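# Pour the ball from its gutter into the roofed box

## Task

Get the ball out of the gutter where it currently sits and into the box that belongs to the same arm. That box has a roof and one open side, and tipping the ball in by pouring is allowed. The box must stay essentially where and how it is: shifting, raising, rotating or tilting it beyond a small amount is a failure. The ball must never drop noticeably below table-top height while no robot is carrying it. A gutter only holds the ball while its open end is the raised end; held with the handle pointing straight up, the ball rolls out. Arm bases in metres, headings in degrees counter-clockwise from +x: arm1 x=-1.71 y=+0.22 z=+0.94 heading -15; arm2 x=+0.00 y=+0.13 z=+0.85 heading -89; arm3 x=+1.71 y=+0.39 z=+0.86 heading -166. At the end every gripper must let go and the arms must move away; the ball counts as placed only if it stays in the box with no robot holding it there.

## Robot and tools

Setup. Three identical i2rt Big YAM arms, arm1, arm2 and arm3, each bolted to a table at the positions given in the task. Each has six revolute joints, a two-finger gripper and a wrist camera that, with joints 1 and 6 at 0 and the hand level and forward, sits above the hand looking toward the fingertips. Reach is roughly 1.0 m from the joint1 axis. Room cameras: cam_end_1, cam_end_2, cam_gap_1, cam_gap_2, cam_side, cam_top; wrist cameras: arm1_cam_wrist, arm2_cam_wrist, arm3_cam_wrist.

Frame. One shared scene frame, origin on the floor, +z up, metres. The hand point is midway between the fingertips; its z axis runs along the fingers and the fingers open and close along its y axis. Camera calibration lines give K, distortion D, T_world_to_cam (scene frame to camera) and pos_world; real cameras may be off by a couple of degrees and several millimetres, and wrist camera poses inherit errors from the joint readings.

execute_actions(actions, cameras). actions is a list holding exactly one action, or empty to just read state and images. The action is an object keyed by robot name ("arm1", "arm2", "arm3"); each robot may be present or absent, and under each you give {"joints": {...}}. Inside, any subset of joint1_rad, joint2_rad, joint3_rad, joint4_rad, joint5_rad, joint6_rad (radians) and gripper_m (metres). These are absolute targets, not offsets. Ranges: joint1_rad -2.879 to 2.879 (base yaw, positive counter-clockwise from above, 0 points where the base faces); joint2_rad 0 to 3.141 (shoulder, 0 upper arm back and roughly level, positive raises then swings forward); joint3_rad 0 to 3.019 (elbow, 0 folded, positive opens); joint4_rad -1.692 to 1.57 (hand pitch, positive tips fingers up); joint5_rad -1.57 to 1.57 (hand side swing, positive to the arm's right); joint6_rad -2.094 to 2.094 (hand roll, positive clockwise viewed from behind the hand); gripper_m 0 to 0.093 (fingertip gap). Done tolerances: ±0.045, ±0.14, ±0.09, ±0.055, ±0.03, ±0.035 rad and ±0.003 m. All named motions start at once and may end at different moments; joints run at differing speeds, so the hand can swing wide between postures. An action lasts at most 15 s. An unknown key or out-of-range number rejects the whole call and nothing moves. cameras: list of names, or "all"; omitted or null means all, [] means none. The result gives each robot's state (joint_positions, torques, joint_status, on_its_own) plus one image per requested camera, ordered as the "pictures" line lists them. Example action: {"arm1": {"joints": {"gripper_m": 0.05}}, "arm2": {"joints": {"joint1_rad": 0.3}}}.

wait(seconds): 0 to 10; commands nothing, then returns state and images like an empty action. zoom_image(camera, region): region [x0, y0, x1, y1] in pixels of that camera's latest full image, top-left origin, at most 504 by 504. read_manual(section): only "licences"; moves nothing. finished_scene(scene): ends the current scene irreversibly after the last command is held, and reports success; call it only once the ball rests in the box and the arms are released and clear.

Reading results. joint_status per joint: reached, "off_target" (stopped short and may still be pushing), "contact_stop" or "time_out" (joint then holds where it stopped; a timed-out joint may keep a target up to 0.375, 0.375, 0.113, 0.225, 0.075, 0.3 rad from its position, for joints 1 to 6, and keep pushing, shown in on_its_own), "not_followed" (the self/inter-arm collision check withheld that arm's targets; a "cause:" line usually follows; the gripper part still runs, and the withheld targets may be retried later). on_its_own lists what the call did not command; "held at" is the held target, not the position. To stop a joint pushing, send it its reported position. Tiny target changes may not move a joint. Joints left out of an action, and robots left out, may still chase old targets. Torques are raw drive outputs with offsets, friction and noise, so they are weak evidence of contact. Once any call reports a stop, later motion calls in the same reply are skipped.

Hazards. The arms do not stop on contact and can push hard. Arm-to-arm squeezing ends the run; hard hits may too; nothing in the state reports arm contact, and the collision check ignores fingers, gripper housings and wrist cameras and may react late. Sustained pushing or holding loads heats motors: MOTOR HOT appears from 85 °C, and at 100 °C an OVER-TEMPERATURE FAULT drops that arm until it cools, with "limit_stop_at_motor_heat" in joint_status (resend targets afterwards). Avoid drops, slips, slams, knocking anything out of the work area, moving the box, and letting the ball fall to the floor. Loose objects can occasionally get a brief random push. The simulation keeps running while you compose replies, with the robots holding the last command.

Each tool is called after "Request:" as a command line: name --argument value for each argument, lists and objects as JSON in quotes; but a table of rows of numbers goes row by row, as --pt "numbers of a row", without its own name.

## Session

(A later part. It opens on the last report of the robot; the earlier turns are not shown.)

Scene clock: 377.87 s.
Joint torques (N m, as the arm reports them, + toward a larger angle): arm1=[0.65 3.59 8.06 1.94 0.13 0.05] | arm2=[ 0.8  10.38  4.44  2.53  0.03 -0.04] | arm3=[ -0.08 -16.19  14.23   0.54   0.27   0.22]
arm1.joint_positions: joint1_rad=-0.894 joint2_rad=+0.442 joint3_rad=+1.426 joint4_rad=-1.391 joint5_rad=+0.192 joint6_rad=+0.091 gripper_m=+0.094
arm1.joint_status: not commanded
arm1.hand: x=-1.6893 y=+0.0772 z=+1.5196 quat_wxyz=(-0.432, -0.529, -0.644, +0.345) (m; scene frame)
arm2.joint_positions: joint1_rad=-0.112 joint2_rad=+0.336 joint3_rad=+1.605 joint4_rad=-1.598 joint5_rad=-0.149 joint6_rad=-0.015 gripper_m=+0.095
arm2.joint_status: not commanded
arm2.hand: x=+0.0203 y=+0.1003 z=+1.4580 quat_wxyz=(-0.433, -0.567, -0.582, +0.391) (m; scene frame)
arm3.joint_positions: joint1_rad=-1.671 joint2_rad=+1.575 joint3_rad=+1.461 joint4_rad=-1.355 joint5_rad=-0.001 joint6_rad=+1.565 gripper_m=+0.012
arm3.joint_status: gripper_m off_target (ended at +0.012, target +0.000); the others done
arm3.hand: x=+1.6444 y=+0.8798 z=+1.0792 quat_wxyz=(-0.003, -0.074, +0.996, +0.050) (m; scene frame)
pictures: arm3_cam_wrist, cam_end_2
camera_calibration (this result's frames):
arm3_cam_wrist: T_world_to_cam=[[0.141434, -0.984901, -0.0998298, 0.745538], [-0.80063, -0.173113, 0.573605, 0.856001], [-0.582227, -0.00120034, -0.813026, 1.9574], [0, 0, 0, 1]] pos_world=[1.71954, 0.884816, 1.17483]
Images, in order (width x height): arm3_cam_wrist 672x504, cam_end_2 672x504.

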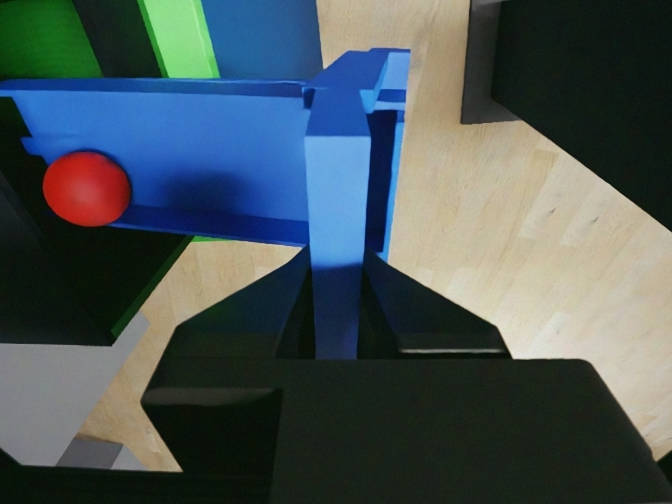

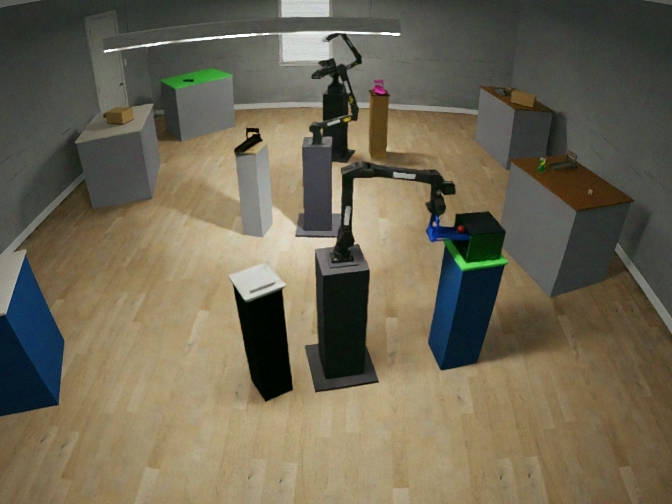

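The ball is rolling. Let me check the state.

Request:
execute_actions --actions '[]' --cameras '["arm3_cam_wrist", "cam_end_2", "cam_side", "cam_top"]'

Request:
zoom_image --camera "cam_end_2" --region '[380, 190, 530, 300]'

Request:
zoom_image --camera "cam_side" --region '[440, 185, 560, 275]'

Scene clock: 381.70 s.
Joint torques (N m, as the arm reports them, + toward a larger angle): arm1=[0.6  3.56 8.06 1.94 0.13 0.05] | arm2=[ 0.64 10.17  4.48  2.51  0.02 -0.06] | arm3=[ -0.11 -15.9   14.07   0.49   0.26   0.19]
arm1.joint_positions: joint1_rad=-0.894 joint2_rad=+0.442 joint3_rad=+1.426 joint4_rad=-1.391 joint5_rad=+0.192 joint6_rad=+0.091 gripper_m=+0.094
arm1.joint_status: not commanded
arm1.hand: x=-1.6893 y=+0.0772 z=+1.5196 quat_wxyz=(-0.432, -0.529, -0.644, +0.345) (m; scene frame)
arm2.joint_positions: joint1_rad=-0.112 joint2_rad=+0.336 joint3_rad=+1.605 joint4_rad=-1.598 joint5_rad=-0.149 joint6_rad=-0.015 gripper_m=+0.095
arm2.joint_status: not commanded
arm2.hand: x=+0.0203 y=+0.1003 z=+1.4580 quat_wxyz=(-0.433, -0.567, -0.582, +0.391) (m; scene frame)
arm3.joint_positions: joint1_rad=-1.671 joint2_rad=+1.575 joint3_rad=+1.461 joint4_rad=-1.355 joint5_rad=-0.001 joint6_rad=+1.565 gripper_m=+0.012
arm3.joint_status: gripper_m off_target (ended at +0.012, target +0.000); the others done
arm3.hand: x=+1.6444 y=+0.8797 z=+1.0792 quat_wxyz=(-0.003, -0.074, +0.996, +0.050) (m; scene frame)
pictures: arm3_cam_wrist, cam_end_2, cam_side, cam_top
camera_calibration (this result's frames):
arm3_cam_wrist: T_world_to_cam=[[0.141061, -0.984993, -0.0994506, 0.745729], [-0.800705, -0.172589, 0.573659, 0.855605], [-0.582214, -0.00129017, -0.813035, 1.95746], [0, 0, 0, 1]] pos_world=[1.71956, 0.884731, 1.17482]
Images, in order (width x height): arm3_cam_wrist 672x504, cam_end_2 672x504, cam_side 672x504, cam_top 672x504.

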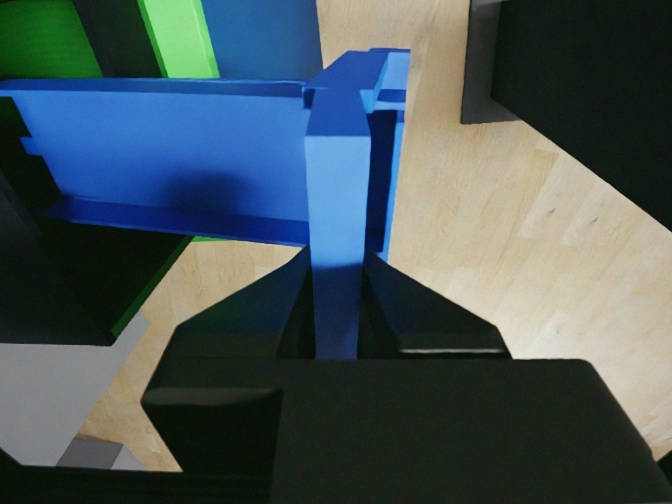

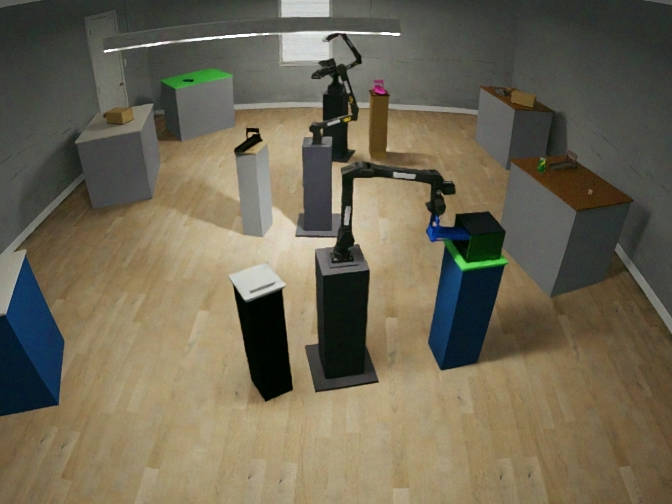

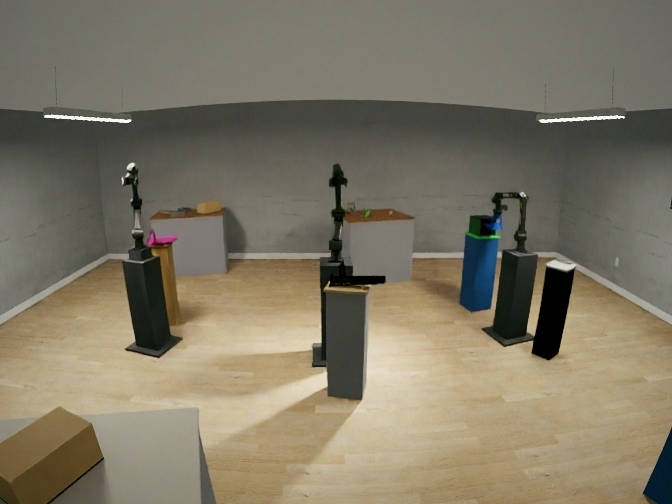

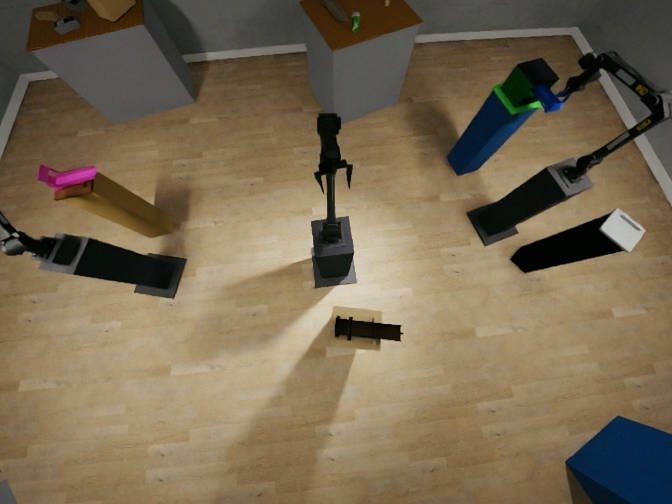

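Region (380, 190, 530, 300) of cam_end_2's 672x504 image, scaled by 3.360, with more detail than that image has; it fills the top 370 rows of this view, and the rest is white.

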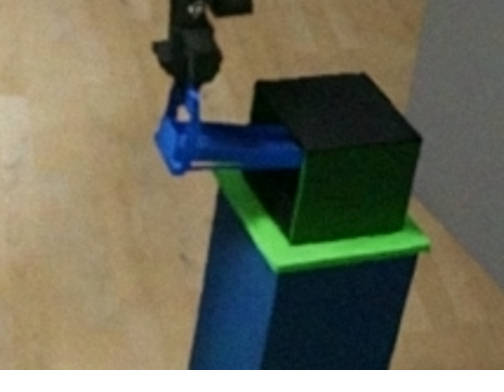

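Region (440, 185, 560, 275) of cam_side's 672x504 image, scaled by 4.200, with more detail than that image has; it fills the top 378 rows of this view, and the rest is white.

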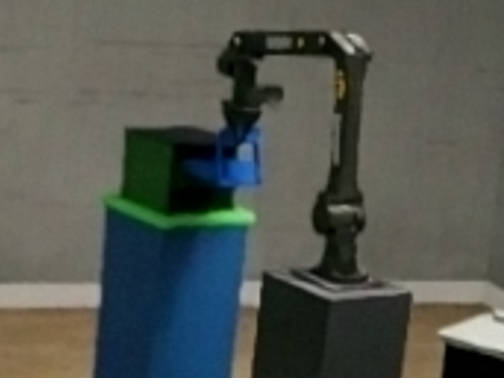

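Request:
execute_actions --actions '[{"arm3": {"joints": {"joint1_rad": -1.665, "joint2_rad": 1.561, "joint3_rad": 1.47, "joint4_rad": -1.36, "joint5_rad": 0.0, "joint6_rad": 1.575, "gripper_m": 0.0}}}]' --cameras '["cam_end_2"]'

Scene clock: 405.90 s.
Joint torques (N m, as the arm reports them, + toward a larger angle): arm1=[0.65 3.56 8.07 1.93 0.13 0.05] | arm2=[ 0.41 10.39  4.39  2.49  0.04 -0.03] | arm3=[ -0.24 -15.74   9.8    0.53   0.27   0.17]
arm1.joint_positions: joint1_rad=-0.894 joint2_rad=+0.442 joint3_rad=+1.426 joint4_rad=-1.391 joint5_rad=+0.192 joint6_rad=+0.091 gripper_m=+0.094
arm1.joint_status: not commanded
arm1.hand: x=-1.6893 y=+0.0772 z=+1.5196 quat_wxyz=(-0.432, -0.529, -0.644, +0.345) (m; scene frame)
arm2.joint_positions: joint1_rad=-0.112 joint2_rad=+0.336 joint3_rad=+1.605 joint4_rad=-1.598 joint5_rad=-0.149 joint6_rad=-0.015 gripper_m=+0.095
arm2.joint_status: not commanded
arm2.hand: x=+0.0203 y=+0.1003 z=+1.4580 quat_wxyz=(-0.433, -0.567, -0.582, +0.391) (m; scene frame)
arm3.joint_positions: joint1_rad=-1.671 joint2_rad=+1.575 joint3_rad=+1.461 joint4_rad=-1.355 joint5_rad=-0.001 joint6_rad=+1.565 gripper_m=+0.012
arm3.joint_status: gripper_m off_target (ended at +0.012, target +0.000); the others done
arm3.hand: x=+1.6444 y=+0.8797 z=+1.0792 quat_wxyz=(-0.003, -0.074, +0.996, +0.050) (m; scene frame)
pictures: cam_end_2
Images, in order (width x height): cam_end_2 672x504.

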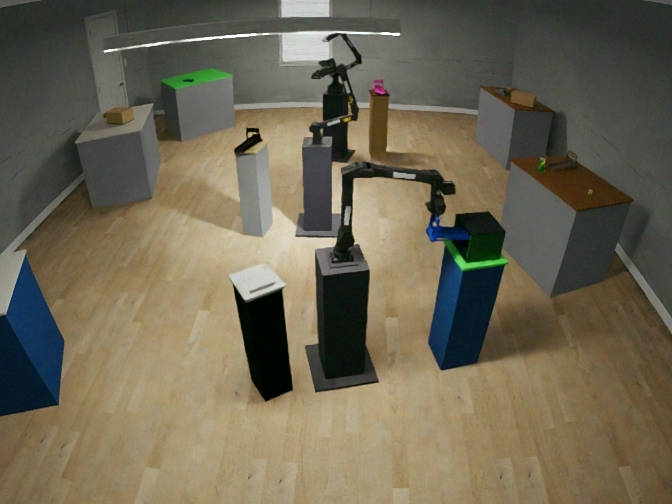

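Request:
execute_actions --actions '[{"arm3": {"joints": {"joint1_rad": -1.665, "joint2_rad": 1.385, "joint3_rad": 1.281, "joint4_rad": -1.34, "joint5_rad": 0.0, "joint6_rad": 1.575, "gripper_m": 0.0}}}]' --cameras '["cam_end_2", "arm3_cam_wrist"]'

Request:
zoom_image --camera "cam_end_2" --region '[380, 190, 530, 300]'

Scene clock: 411.50 s.
Joint torques (N m, as the arm reports them, + toward a larger angle): arm1=[0.55 3.56 8.06 1.94 0.13 0.05] | arm2=[ 0.57 10.12  4.32  2.51  0.01 -0.04] | arm3=[ -0.04 -11.73   9.26   0.84   0.25   0.19]
arm1.joint_positions: joint1_rad=-0.894 joint2_rad=+0.442 joint3_rad=+1.426 joint4_rad=-1.391 joint5_rad=+0.192 joint6_rad=+0.091 gripper_m=+0.094
arm1.joint_status: not commanded
arm1.hand: x=-1.6893 y=+0.0772 z=+1.5196 quat_wxyz=(-0.432, -0.529, -0.644, +0.345) (m; scene frame)
arm2.joint_positions: joint1_rad=-0.112 joint2_rad=+0.336 joint3_rad=+1.605 joint4_rad=-1.598 joint5_rad=-0.149 joint6_rad=-0.015 gripper_m=+0.095
arm2.joint_status: not commanded
arm2.hand: x=+0.0203 y=+0.1003 z=+1.4580 quat_wxyz=(-0.433, -0.567, -0.582, +0.391) (m; scene frame)
arm3.joint_positions: joint1_rad=-1.671 joint2_rad=+1.384 joint3_rad=+1.279 joint4_rad=-1.345 joint5_rad=-0.001 joint6_rad=+1.565 gripper_m=+0.012
arm3.joint_status: gripper_m off_target (ended at +0.012, target +0.000); the others done
arm3.hand: x=+1.6541 y=+0.8124 z=+1.0892 quat_wxyz=(-0.004, -0.074, +0.995, +0.059) (m; scene frame)
pictures: arm3_cam_wrist, cam_end_2
camera_calibration (this result's frames):
arm3_cam_wrist: T_world_to_cam=[[0.140814, -0.983021, -0.117653, 0.697655], [-0.799212, -0.183005, 0.572511, 0.853218], [-0.584322, 0.0134122, -0.811411, 1.96084], [0, 0, 0, 1]] pos_world=[1.72943, 0.815652, 1.18465]
Images, in order (width x height): arm3_cam_wrist 672x504, cam_end_2 672x504.

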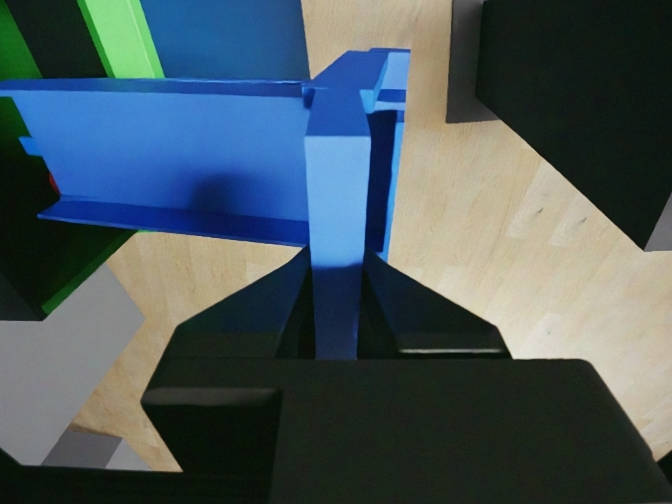

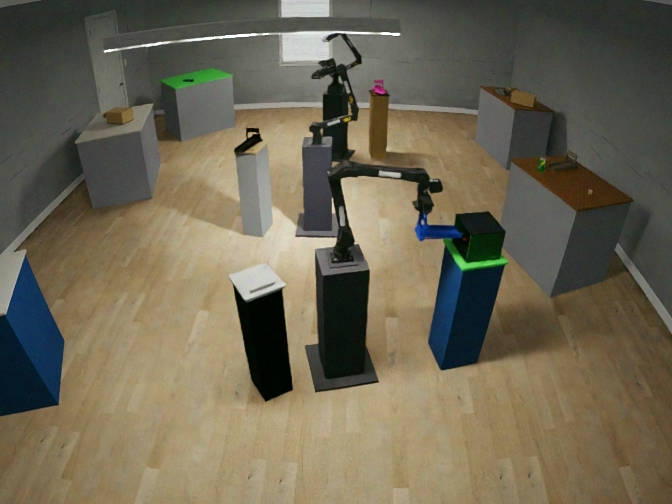

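Region (380, 190, 530, 300) of cam_end_2's 672x504 image, scaled by 3.360, with more detail than that image has; it fills the top 370 rows of this view, and the rest is white.

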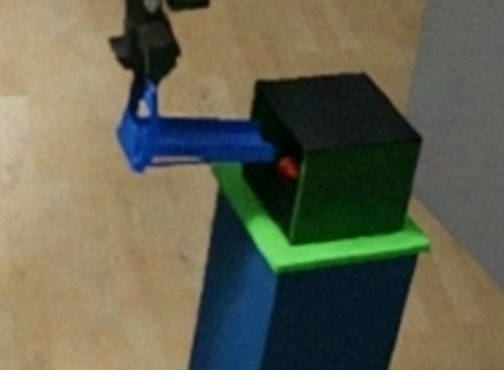

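Request:
execute_actions --actions '[{"arm3": {"joints": {"joint1_rad": 1.575, "joint2_rad": 1.284, "joint3_rad": 1.186, "joint4_rad": -1.35, "joint5_rad": -0.215, "joint6_rad": -0.39, "gripper_m": 0.0}}}]' --cameras '["cam_end_2", "arm3_cam_wrist"]'

Request:
zoom_image --camera "cam_end_2" --region '[380, 190, 530, 300]'

Scene clock: 435.47 s.
Joint torques (N m, as the arm reports them, + toward a larger angle): arm1=[0.59 3.63 8.07 1.95 0.13 0.06] | arm2=[ 0.59 10.07  4.38  2.59  0.05 -0.06] | arm3=[ -0.57 -10.9    9.71   0.63  -0.19  -0.04]
arm1.joint_positions: joint1_rad=-0.894 joint2_rad=+0.442 joint3_rad=+1.426 joint4_rad=-1.391 joint5_rad=+0.192 joint6_rad=+0.091 gripper_m=+0.094
arm1.joint_status: not commanded
arm1.hand: x=-1.6893 y=+0.0772 z=+1.5196 quat_wxyz=(-0.432, -0.529, -0.644, +0.345) (m; scene frame)
arm2.joint_positions: joint1_rad=-0.112 joint2_rad=+0.336 joint3_rad=+1.605 joint4_rad=-1.598 joint5_rad=-0.149 joint6_rad=-0.015 gripper_m=+0.095
arm2.joint_status: not commanded
arm2.hand: x=+0.0203 y=+0.1003 z=+1.4580 quat_wxyz=(-0.433, -0.567, -0.582, +0.391) (m; scene frame)
arm3.joint_positions: joint1_rad=+1.577 joint2_rad=+1.295 joint3_rad=+1.179 joint4_rad=-1.348 joint5_rad=-0.214 joint6_rad=-0.380 gripper_m=+0.012
arm3.joint_status: gripper_m off_target (ended at +0.012, target +0.000); the others done
arm3.hand: x=+1.8450 y=+0.0205 z=+1.0879 quat_wxyz=(-0.116, -0.446, -0.887, -0.030) (m; scene frame)
pictures: arm3_cam_wrist, cam_end_2
camera_calibration (this result's frames):
arm3_cam_wrist: T_world_to_cam=[[-0.787294, -0.596132, -0.157463, 1.63995], [-0.600476, 0.683329, 0.41532, 0.648185], [-0.139987, 0.421532, -0.895944, 1.34582], [0, 0, 0, 1]] pos_world=[1.86874, -0.0325993, 1.1948]
Images, in order (width x height): arm3_cam_wrist 672x504, cam_end_2 672x504.

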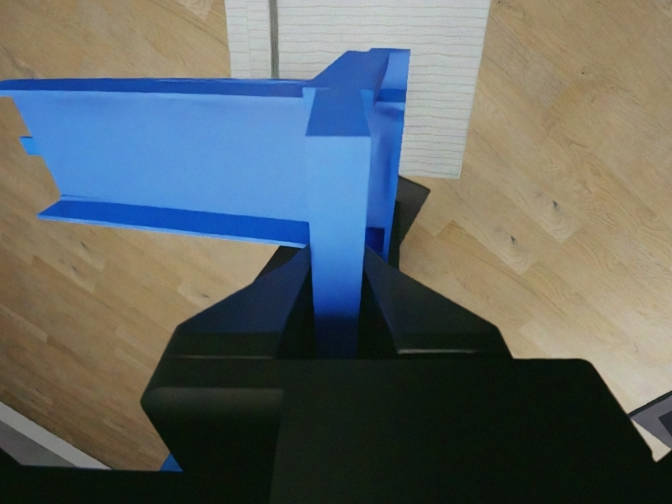

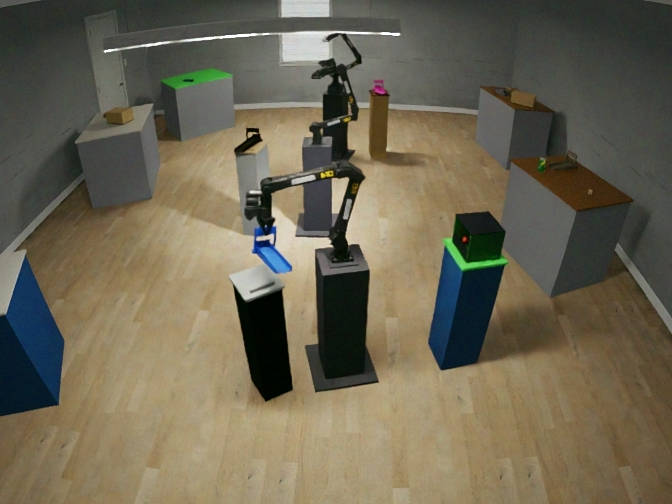

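Region (380, 190, 530, 300) of cam_end_2's 672x504 image, scaled by 3.360, with more detail than that image has; it fills the top 370 rows of this view, and the rest is white.

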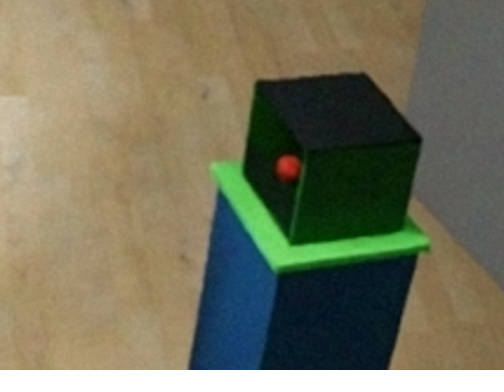

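Request:
execute_actions --actions '[{"arm3": {"joints": {"joint1_rad": 1.565, "joint2_rad": 1.709, "joint3_rad": 1.516, "joint4_rad": -1.413, "joint5_rad": -0.211, "joint6_rad": -0.385, "gripper_m": 0.0}}}]' --cameras '["cam_end_2", "arm3_cam_wrist"]'

Request:
zoom_image --camera "cam_end_2" --region '[190, 200, 340, 310]'

Scene clock: 444.57 s.
Joint torques (N m, as the arm reports them, + toward a larger angle): arm1=[0.55 3.59 8.05 1.91 0.13 0.05] | arm2=[ 0.71 10.16  4.32  2.45  0.06 -0.03] | arm3=[ -1.13 -18.43  12.98   0.29  -0.18  -0.01]
arm1.joint_positions: joint1_rad=-0.894 joint2_rad=+0.442 joint3_rad=+1.426 joint4_rad=-1.391 joint5_rad=+0.192 joint6_rad=+0.091 gripper_m=+0.094
arm1.joint_status: not commanded
arm1.hand: x=-1.6893 y=+0.0772 z=+1.5196 quat_wxyz=(-0.432, -0.529, -0.644, +0.345) (m; scene frame)
arm2.joint_positions: joint1_rad=-0.112 joint2_rad=+0.336 joint3_rad=+1.605 joint4_rad=-1.598 joint5_rad=-0.149 joint6_rad=-0.015 gripper_m=+0.095
arm2.joint_status: not commanded
arm2.hand: x=+0.0203 y=+0.1003 z=+1.4580 quat_wxyz=(-0.433, -0.567, -0.582, +0.391) (m; scene frame)
arm3.joint_positions: joint1_rad=+1.576 joint2_rad=+1.729 joint3_rad=+1.460 joint4_rad=-1.411 joint5_rad=-0.209 joint6_rad=-0.380 gripper_m=+0.012
arm3.joint_status: gripper_m off_target (ended at +0.012, target +0.000); the others done
joint sent to its limit — the command would take arm3.gripper_m past its lower limit, so that joint was sent only as far as its limit.
arm3.hand: x=+1.8686 y=-0.0780 z=+1.0114 quat_wxyz=(-0.044, -0.456, -0.882, -0.109) (m; scene frame)
pictures: arm3_cam_wrist, cam_end_2
camera_calibration (this result's frames):
arm3_cam_wrist: T_world_to_cam=[[-0.799066, -0.554635, -0.232107, 1.6885], [-0.571352, 0.580268, 0.580385, 0.532076], [-0.187218, 0.59638, -0.780564, 1.30735], [0, 0, 0, 1]] pos_world=[1.89799, -0.151919, 1.10357]
Images, in order (width x height): arm3_cam_wrist 672x504, cam_end_2 672x504.

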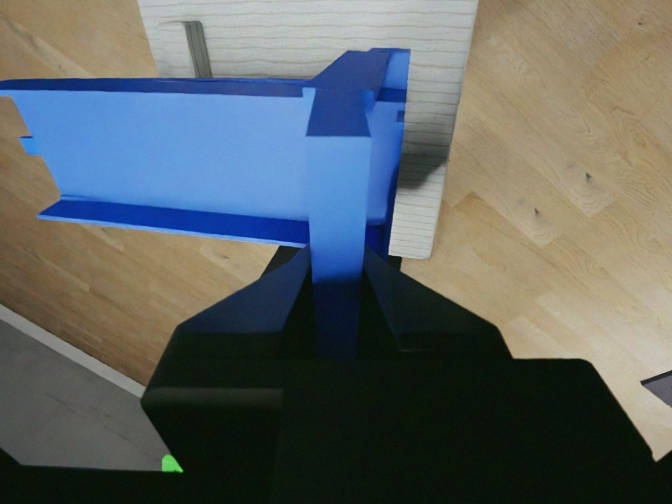

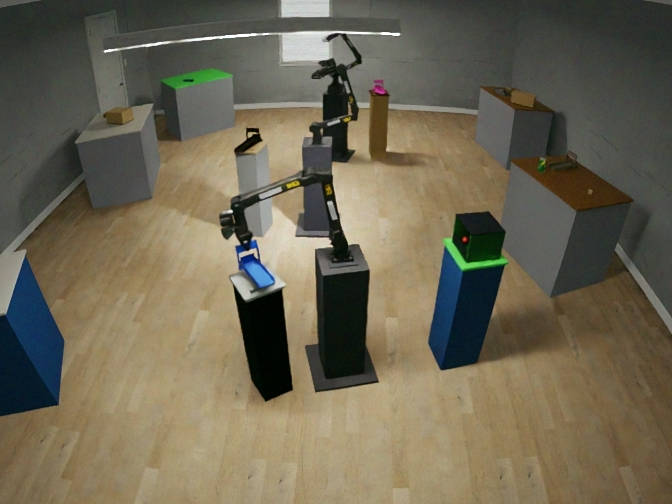

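Region (190, 200, 340, 310) of cam_end_2's 672x504 image, scaled by 3.360, with more detail than that image has; it fills the top 370 rows of this view, and the rest is white.

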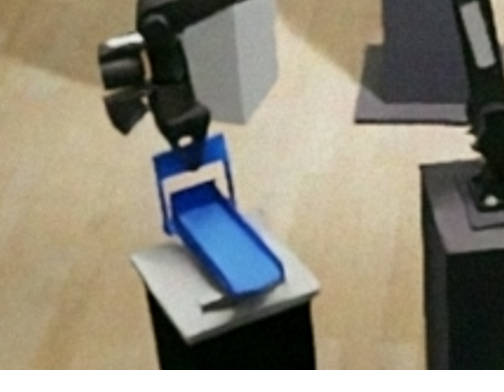

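Request:
execute_actions --actions '[{"arm3": {"joints": {"joint1_rad": 1.565, "joint2_rad": 1.741, "joint3_rad": 1.395, "joint4_rad": -1.29, "joint5_rad": -0.211, "joint6_rad": -0.385, "gripper_m": 0.0}}}]' --cameras '["cam_end_2", "arm3_cam_wrist"]'

Request:
zoom_image --camera "cam_end_2" --region '[190, 200, 340, 310]'

Scene clock: 459.63 s.
Joint torques (N m, as the arm reports them, + toward a larger angle): arm1=[0.64 3.61 8.05 1.91 0.13 0.05] | arm2=[ 0.77 10.51  4.39  2.43  0.03 -0.05] | arm3=[ -1.28 -17.4    8.68   0.72  -0.19   0.01]
arm1.joint_positions: joint1_rad=-0.894 joint2_rad=+0.442 joint3_rad=+1.426 joint4_rad=-1.391 joint5_rad=+0.192 joint6_rad=+0.091 gripper_m=+0.094
arm1.joint_status: not commanded
arm1.hand: x=-1.6893 y=+0.0772 z=+1.5196 quat_wxyz=(-0.432, -0.529, -0.644, +0.345) (m; scene frame)
arm2.joint_positions: joint1_rad=-0.112 joint2_rad=+0.336 joint3_rad=+1.605 joint4_rad=-1.598 joint5_rad=-0.149 joint6_rad=-0.015 gripper_m=+0.095
arm2.joint_status: not commanded
arm2.hand: x=+0.0203 y=+0.1003 z=+1.4580 quat_wxyz=(-0.433, -0.567, -0.582, +0.391) (m; scene frame)
arm3.joint_positions: joint1_rad=+1.576 joint2_rad=+1.747 joint3_rad=+1.390 joint4_rad=-1.298 joint5_rad=-0.209 joint6_rad=-0.380 gripper_m=+0.012
arm3.joint_status: gripper_m off_target (ended at +0.012, target +0.000); the others done
joint sent to its limit — the command would take arm3.gripper_m past its lower limit, so that joint was sent only as far as its limit.
arm3.hand: x=+1.8692 y=-0.0802 z=+0.9763 quat_wxyz=(-0.052, -0.456, -0.883, -0.100) (m; scene frame)
pictures: arm3_cam_wrist, cam_end_2
camera_calibration (this result's frames):
arm3_cam_wrist: T_world_to_cam=[[-0.79771, -0.560078, -0.223544, 1.66831], [-0.574791, 0.594037, 0.562793, 0.57877], [-0.182415, 0.577437, -0.795796, 1.28572], [0, 0, 0, 1]] pos_world=[1.89803, -0.151853, 1.07039]
Images, in order (width x height): arm3_cam_wrist 672x504, cam_end_2 672x504.

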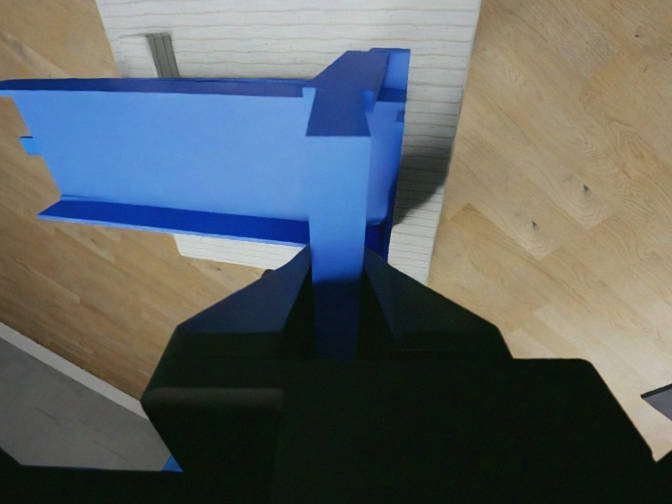

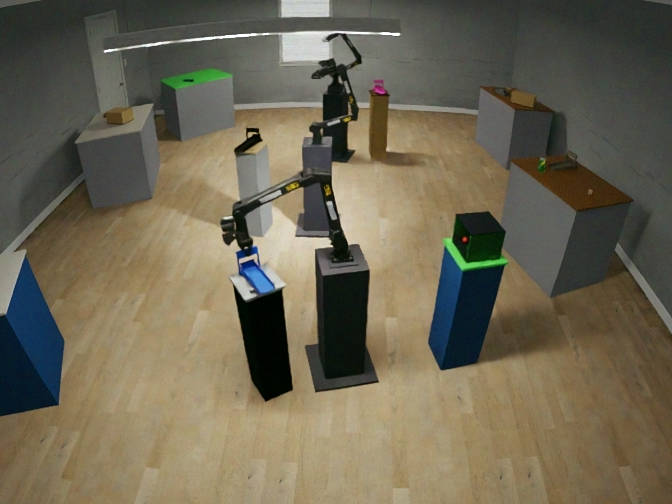

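Region (190, 200, 340, 310) of cam_end_2's 672x504 image, scaled by 3.360, with more detail than that image has; it fills the top 370 rows of this view, and the rest is white.

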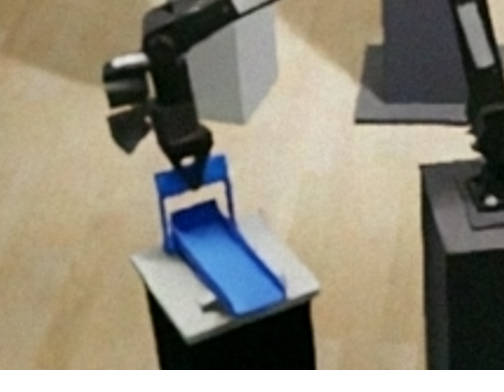

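Request:
execute_actions --actions '[{"arm3": {"joints": {"joint1_rad": 1.565, "joint2_rad": 1.75, "joint3_rad": 1.395, "joint4_rad": -1.29, "joint5_rad": -0.211, "joint6_rad": -0.385, "gripper_m": 0.06}}}]' --cameras '["cam_end_2", "arm3_cam_wrist"]'

Request:
zoom_image --camera "cam_end_2" --region '[190, 200, 340, 310]'

Scene clock: 464.87 s.
Joint torques (N m, as the arm reports them, + toward a larger angle): arm1=[0.59 3.58 8.06 1.94 0.13 0.06] | arm2=[ 0.77 10.26  4.32  2.59  0.04 -0.03] | arm3=[ -1.21 -16.6    8.6    0.79  -0.2   -0.01]
arm1.joint_positions: joint1_rad=-0.894 joint2_rad=+0.442 joint3_rad=+1.426 joint4_rad=-1.391 joint5_rad=+0.192 joint6_rad=+0.091 gripper_m=+0.094
arm1.joint_status: not commanded
arm1.hand: x=-1.6893 y=+0.0772 z=+1.5196 quat_wxyz=(-0.432, -0.529, -0.644, +0.345) (m; scene frame)
arm2.joint_positions: joint1_rad=-0.112 joint2_rad=+0.336 joint3_rad=+1.605 joint4_rad=-1.598 joint5_rad=-0.149 joint6_rad=-0.015 gripper_m=+0.095
arm2.joint_status: not commanded
arm2.hand: x=+0.0203 y=+0.1003 z=+1.4580 quat_wxyz=(-0.433, -0.567, -0.582, +0.391) (m; scene frame)
arm3.joint_positions: joint1_rad=+1.576 joint2_rad=+1.747 joint3_rad=+1.390 joint4_rad=-1.297 joint5_rad=-0.209 joint6_rad=-0.380 gripper_m=+0.060
arm3.joint_status: all done
arm3.hand: x=+1.8692 y=-0.0803 z=+0.9763 quat_wxyz=(-0.052, -0.456, -0.883, -0.100) (m; scene frame)
pictures: arm3_cam_wrist, cam_end_2
camera_calibration (this result's frames):
arm3_cam_wrist: T_world_to_cam=[[-0.797754, -0.560206, -0.223065, 1.66782], [-0.574654, 0.594279, 0.562676, 0.578699], [-0.182652, 0.577063, -0.796013, 1.28638], [0, 0, 0, 1]] pos_world=[1.89802, -0.151912, 1.07039]
Images, in order (width x height): arm3_cam_wrist 672x504, cam_end_2 672x504.

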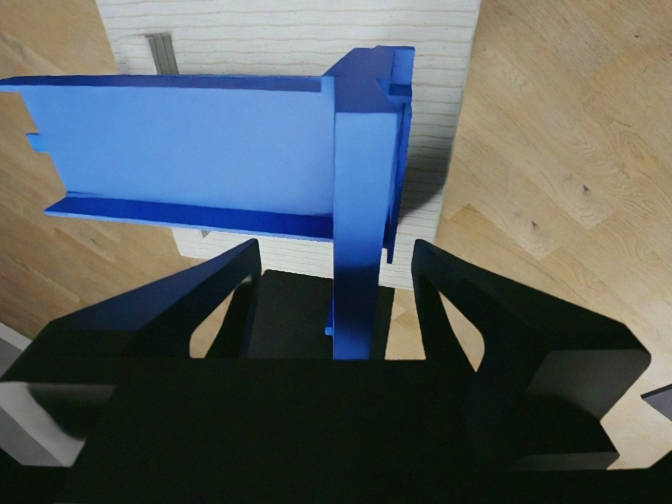

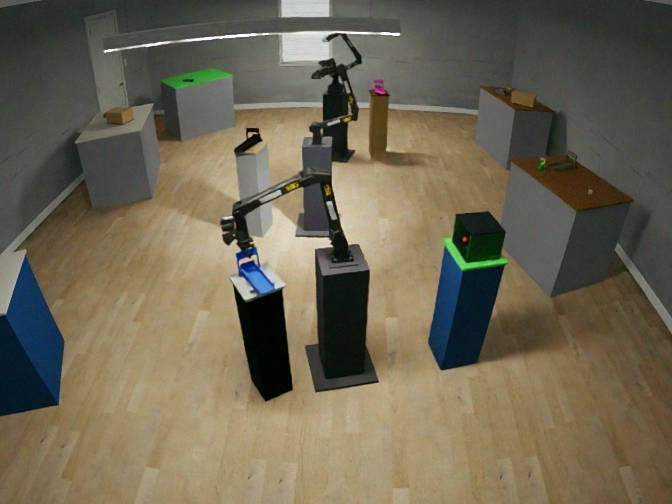

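Region (190, 200, 340, 310) of cam_end_2's 672x504 image, scaled by 3.360, with more detail than that image has; it fills the top 370 rows of this view, and the rest is white.

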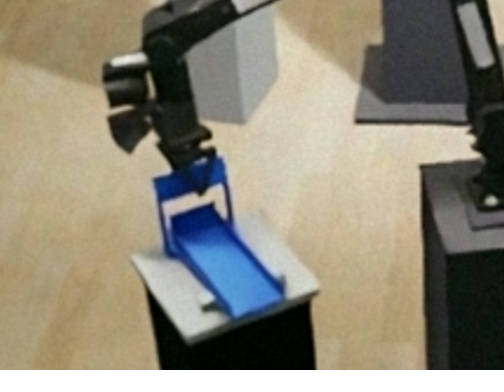

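Request:
execute_actions --actions '[{"arm3": {"joints": {"joint1_rad": 1.565, "joint2_rad": 1.67, "joint3_rad": 1.64, "joint4_rad": -1.54, "joint5_rad": -0.211, "joint6_rad": -0.385, "gripper_m": 0.09}}}]' --cameras '["cam_end_2", "arm3_cam_wrist", "cam_top"]'

Request:
zoom_image --camera "cam_end_2" --region '[190, 150, 530, 310]'

Scene clock: 471.93 s.
Joint torques (N m, as the arm reports them, + toward a larger angle): arm1=[0.6  3.62 8.06 1.94 0.13 0.05] | arm2=[ 0.82 10.44  4.41  2.47  0.03 -0.07] | arm3=[ -1.48 -15.57  11.62   0.28  -0.23  -0.02]
arm1.joint_positions: joint1_rad=-0.894 joint2_rad=+0.442 joint3_rad=+1.426 joint4_rad=-1.391 joint5_rad=+0.192 joint6_rad=+0.091 gripper_m=+0.094
arm1.joint_status: not commanded
arm1.hand: x=-1.6893 y=+0.0772 z=+1.5196 quat_wxyz=(-0.432, -0.529, -0.644, +0.345) (m; scene frame)
arm2.joint_positions: joint1_rad=-0.112 joint2_rad=+0.336 joint3_rad=+1.605 joint4_rad=-1.598 joint5_rad=-0.149 joint6_rad=-0.015 gripper_m=+0.095
arm2.joint_status: not commanded
arm2.hand: x=+0.0203 y=+0.1003 z=+1.4580 quat_wxyz=(-0.433, -0.567, -0.582, +0.391) (m; scene frame)
arm3.joint_positions: joint1_rad=+1.576 joint2_rad=+1.661 joint3_rad=+1.608 joint4_rad=-1.532 joint5_rad=-0.209 joint6_rad=-0.380 gripper_m=+0.090
arm3.joint_status: all done
arm3.hand: x=+1.8711 y=-0.0888 z=+1.0990 quat_wxyz=(-0.075, -0.453, -0.885, -0.074) (m; scene frame)
pictures: arm3_cam_wrist, cam_end_2, cam_top
camera_calibration (this result's frames):
arm3_cam_wrist: T_world_to_cam=[[-0.794227, -0.574374, -0.198236, 1.65682], [-0.583745, 0.630716, 0.511311, 0.592495], [-0.168653, 0.521817, -0.83622, 1.40241], [0, 0, 0, 1]] pos_world=[1.89828, -0.153862, 1.19821]
Images, in order (width x height): arm3_cam_wrist 672x504, cam_end_2 672x504, cam_top 672x504.

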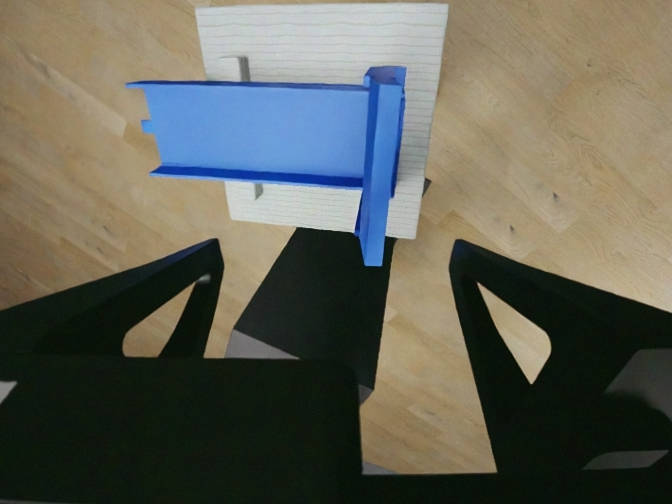

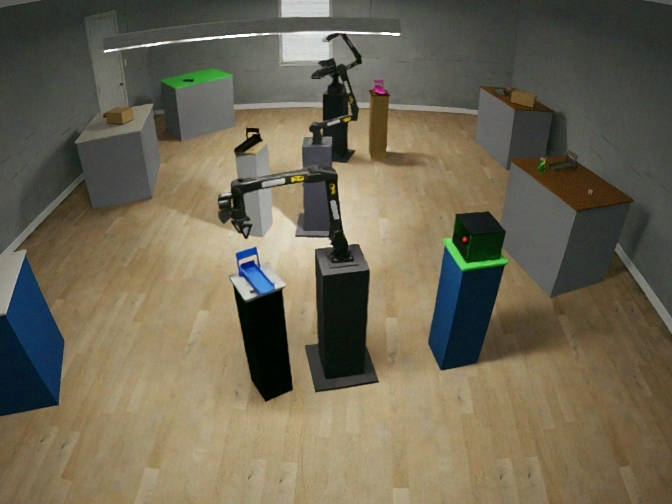

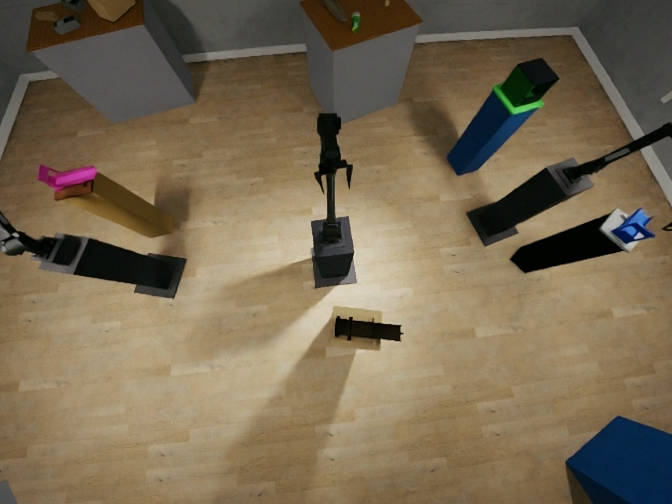

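Region (190, 150, 530, 310) of cam_end_2's 672x504 image, scaled by 1.482, with more detail than that image has; it fills the top 237 rows of this view, and the rest is white.

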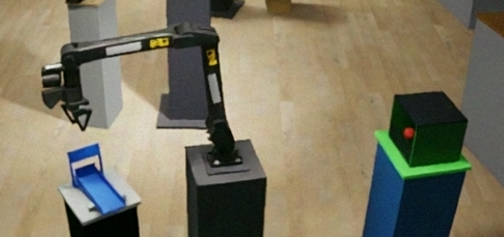

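The ball is in the box, the gutter is back on its stand, and the arm is clear.

Request:
finished_scene --scene 2

The scene is finished: the task was done.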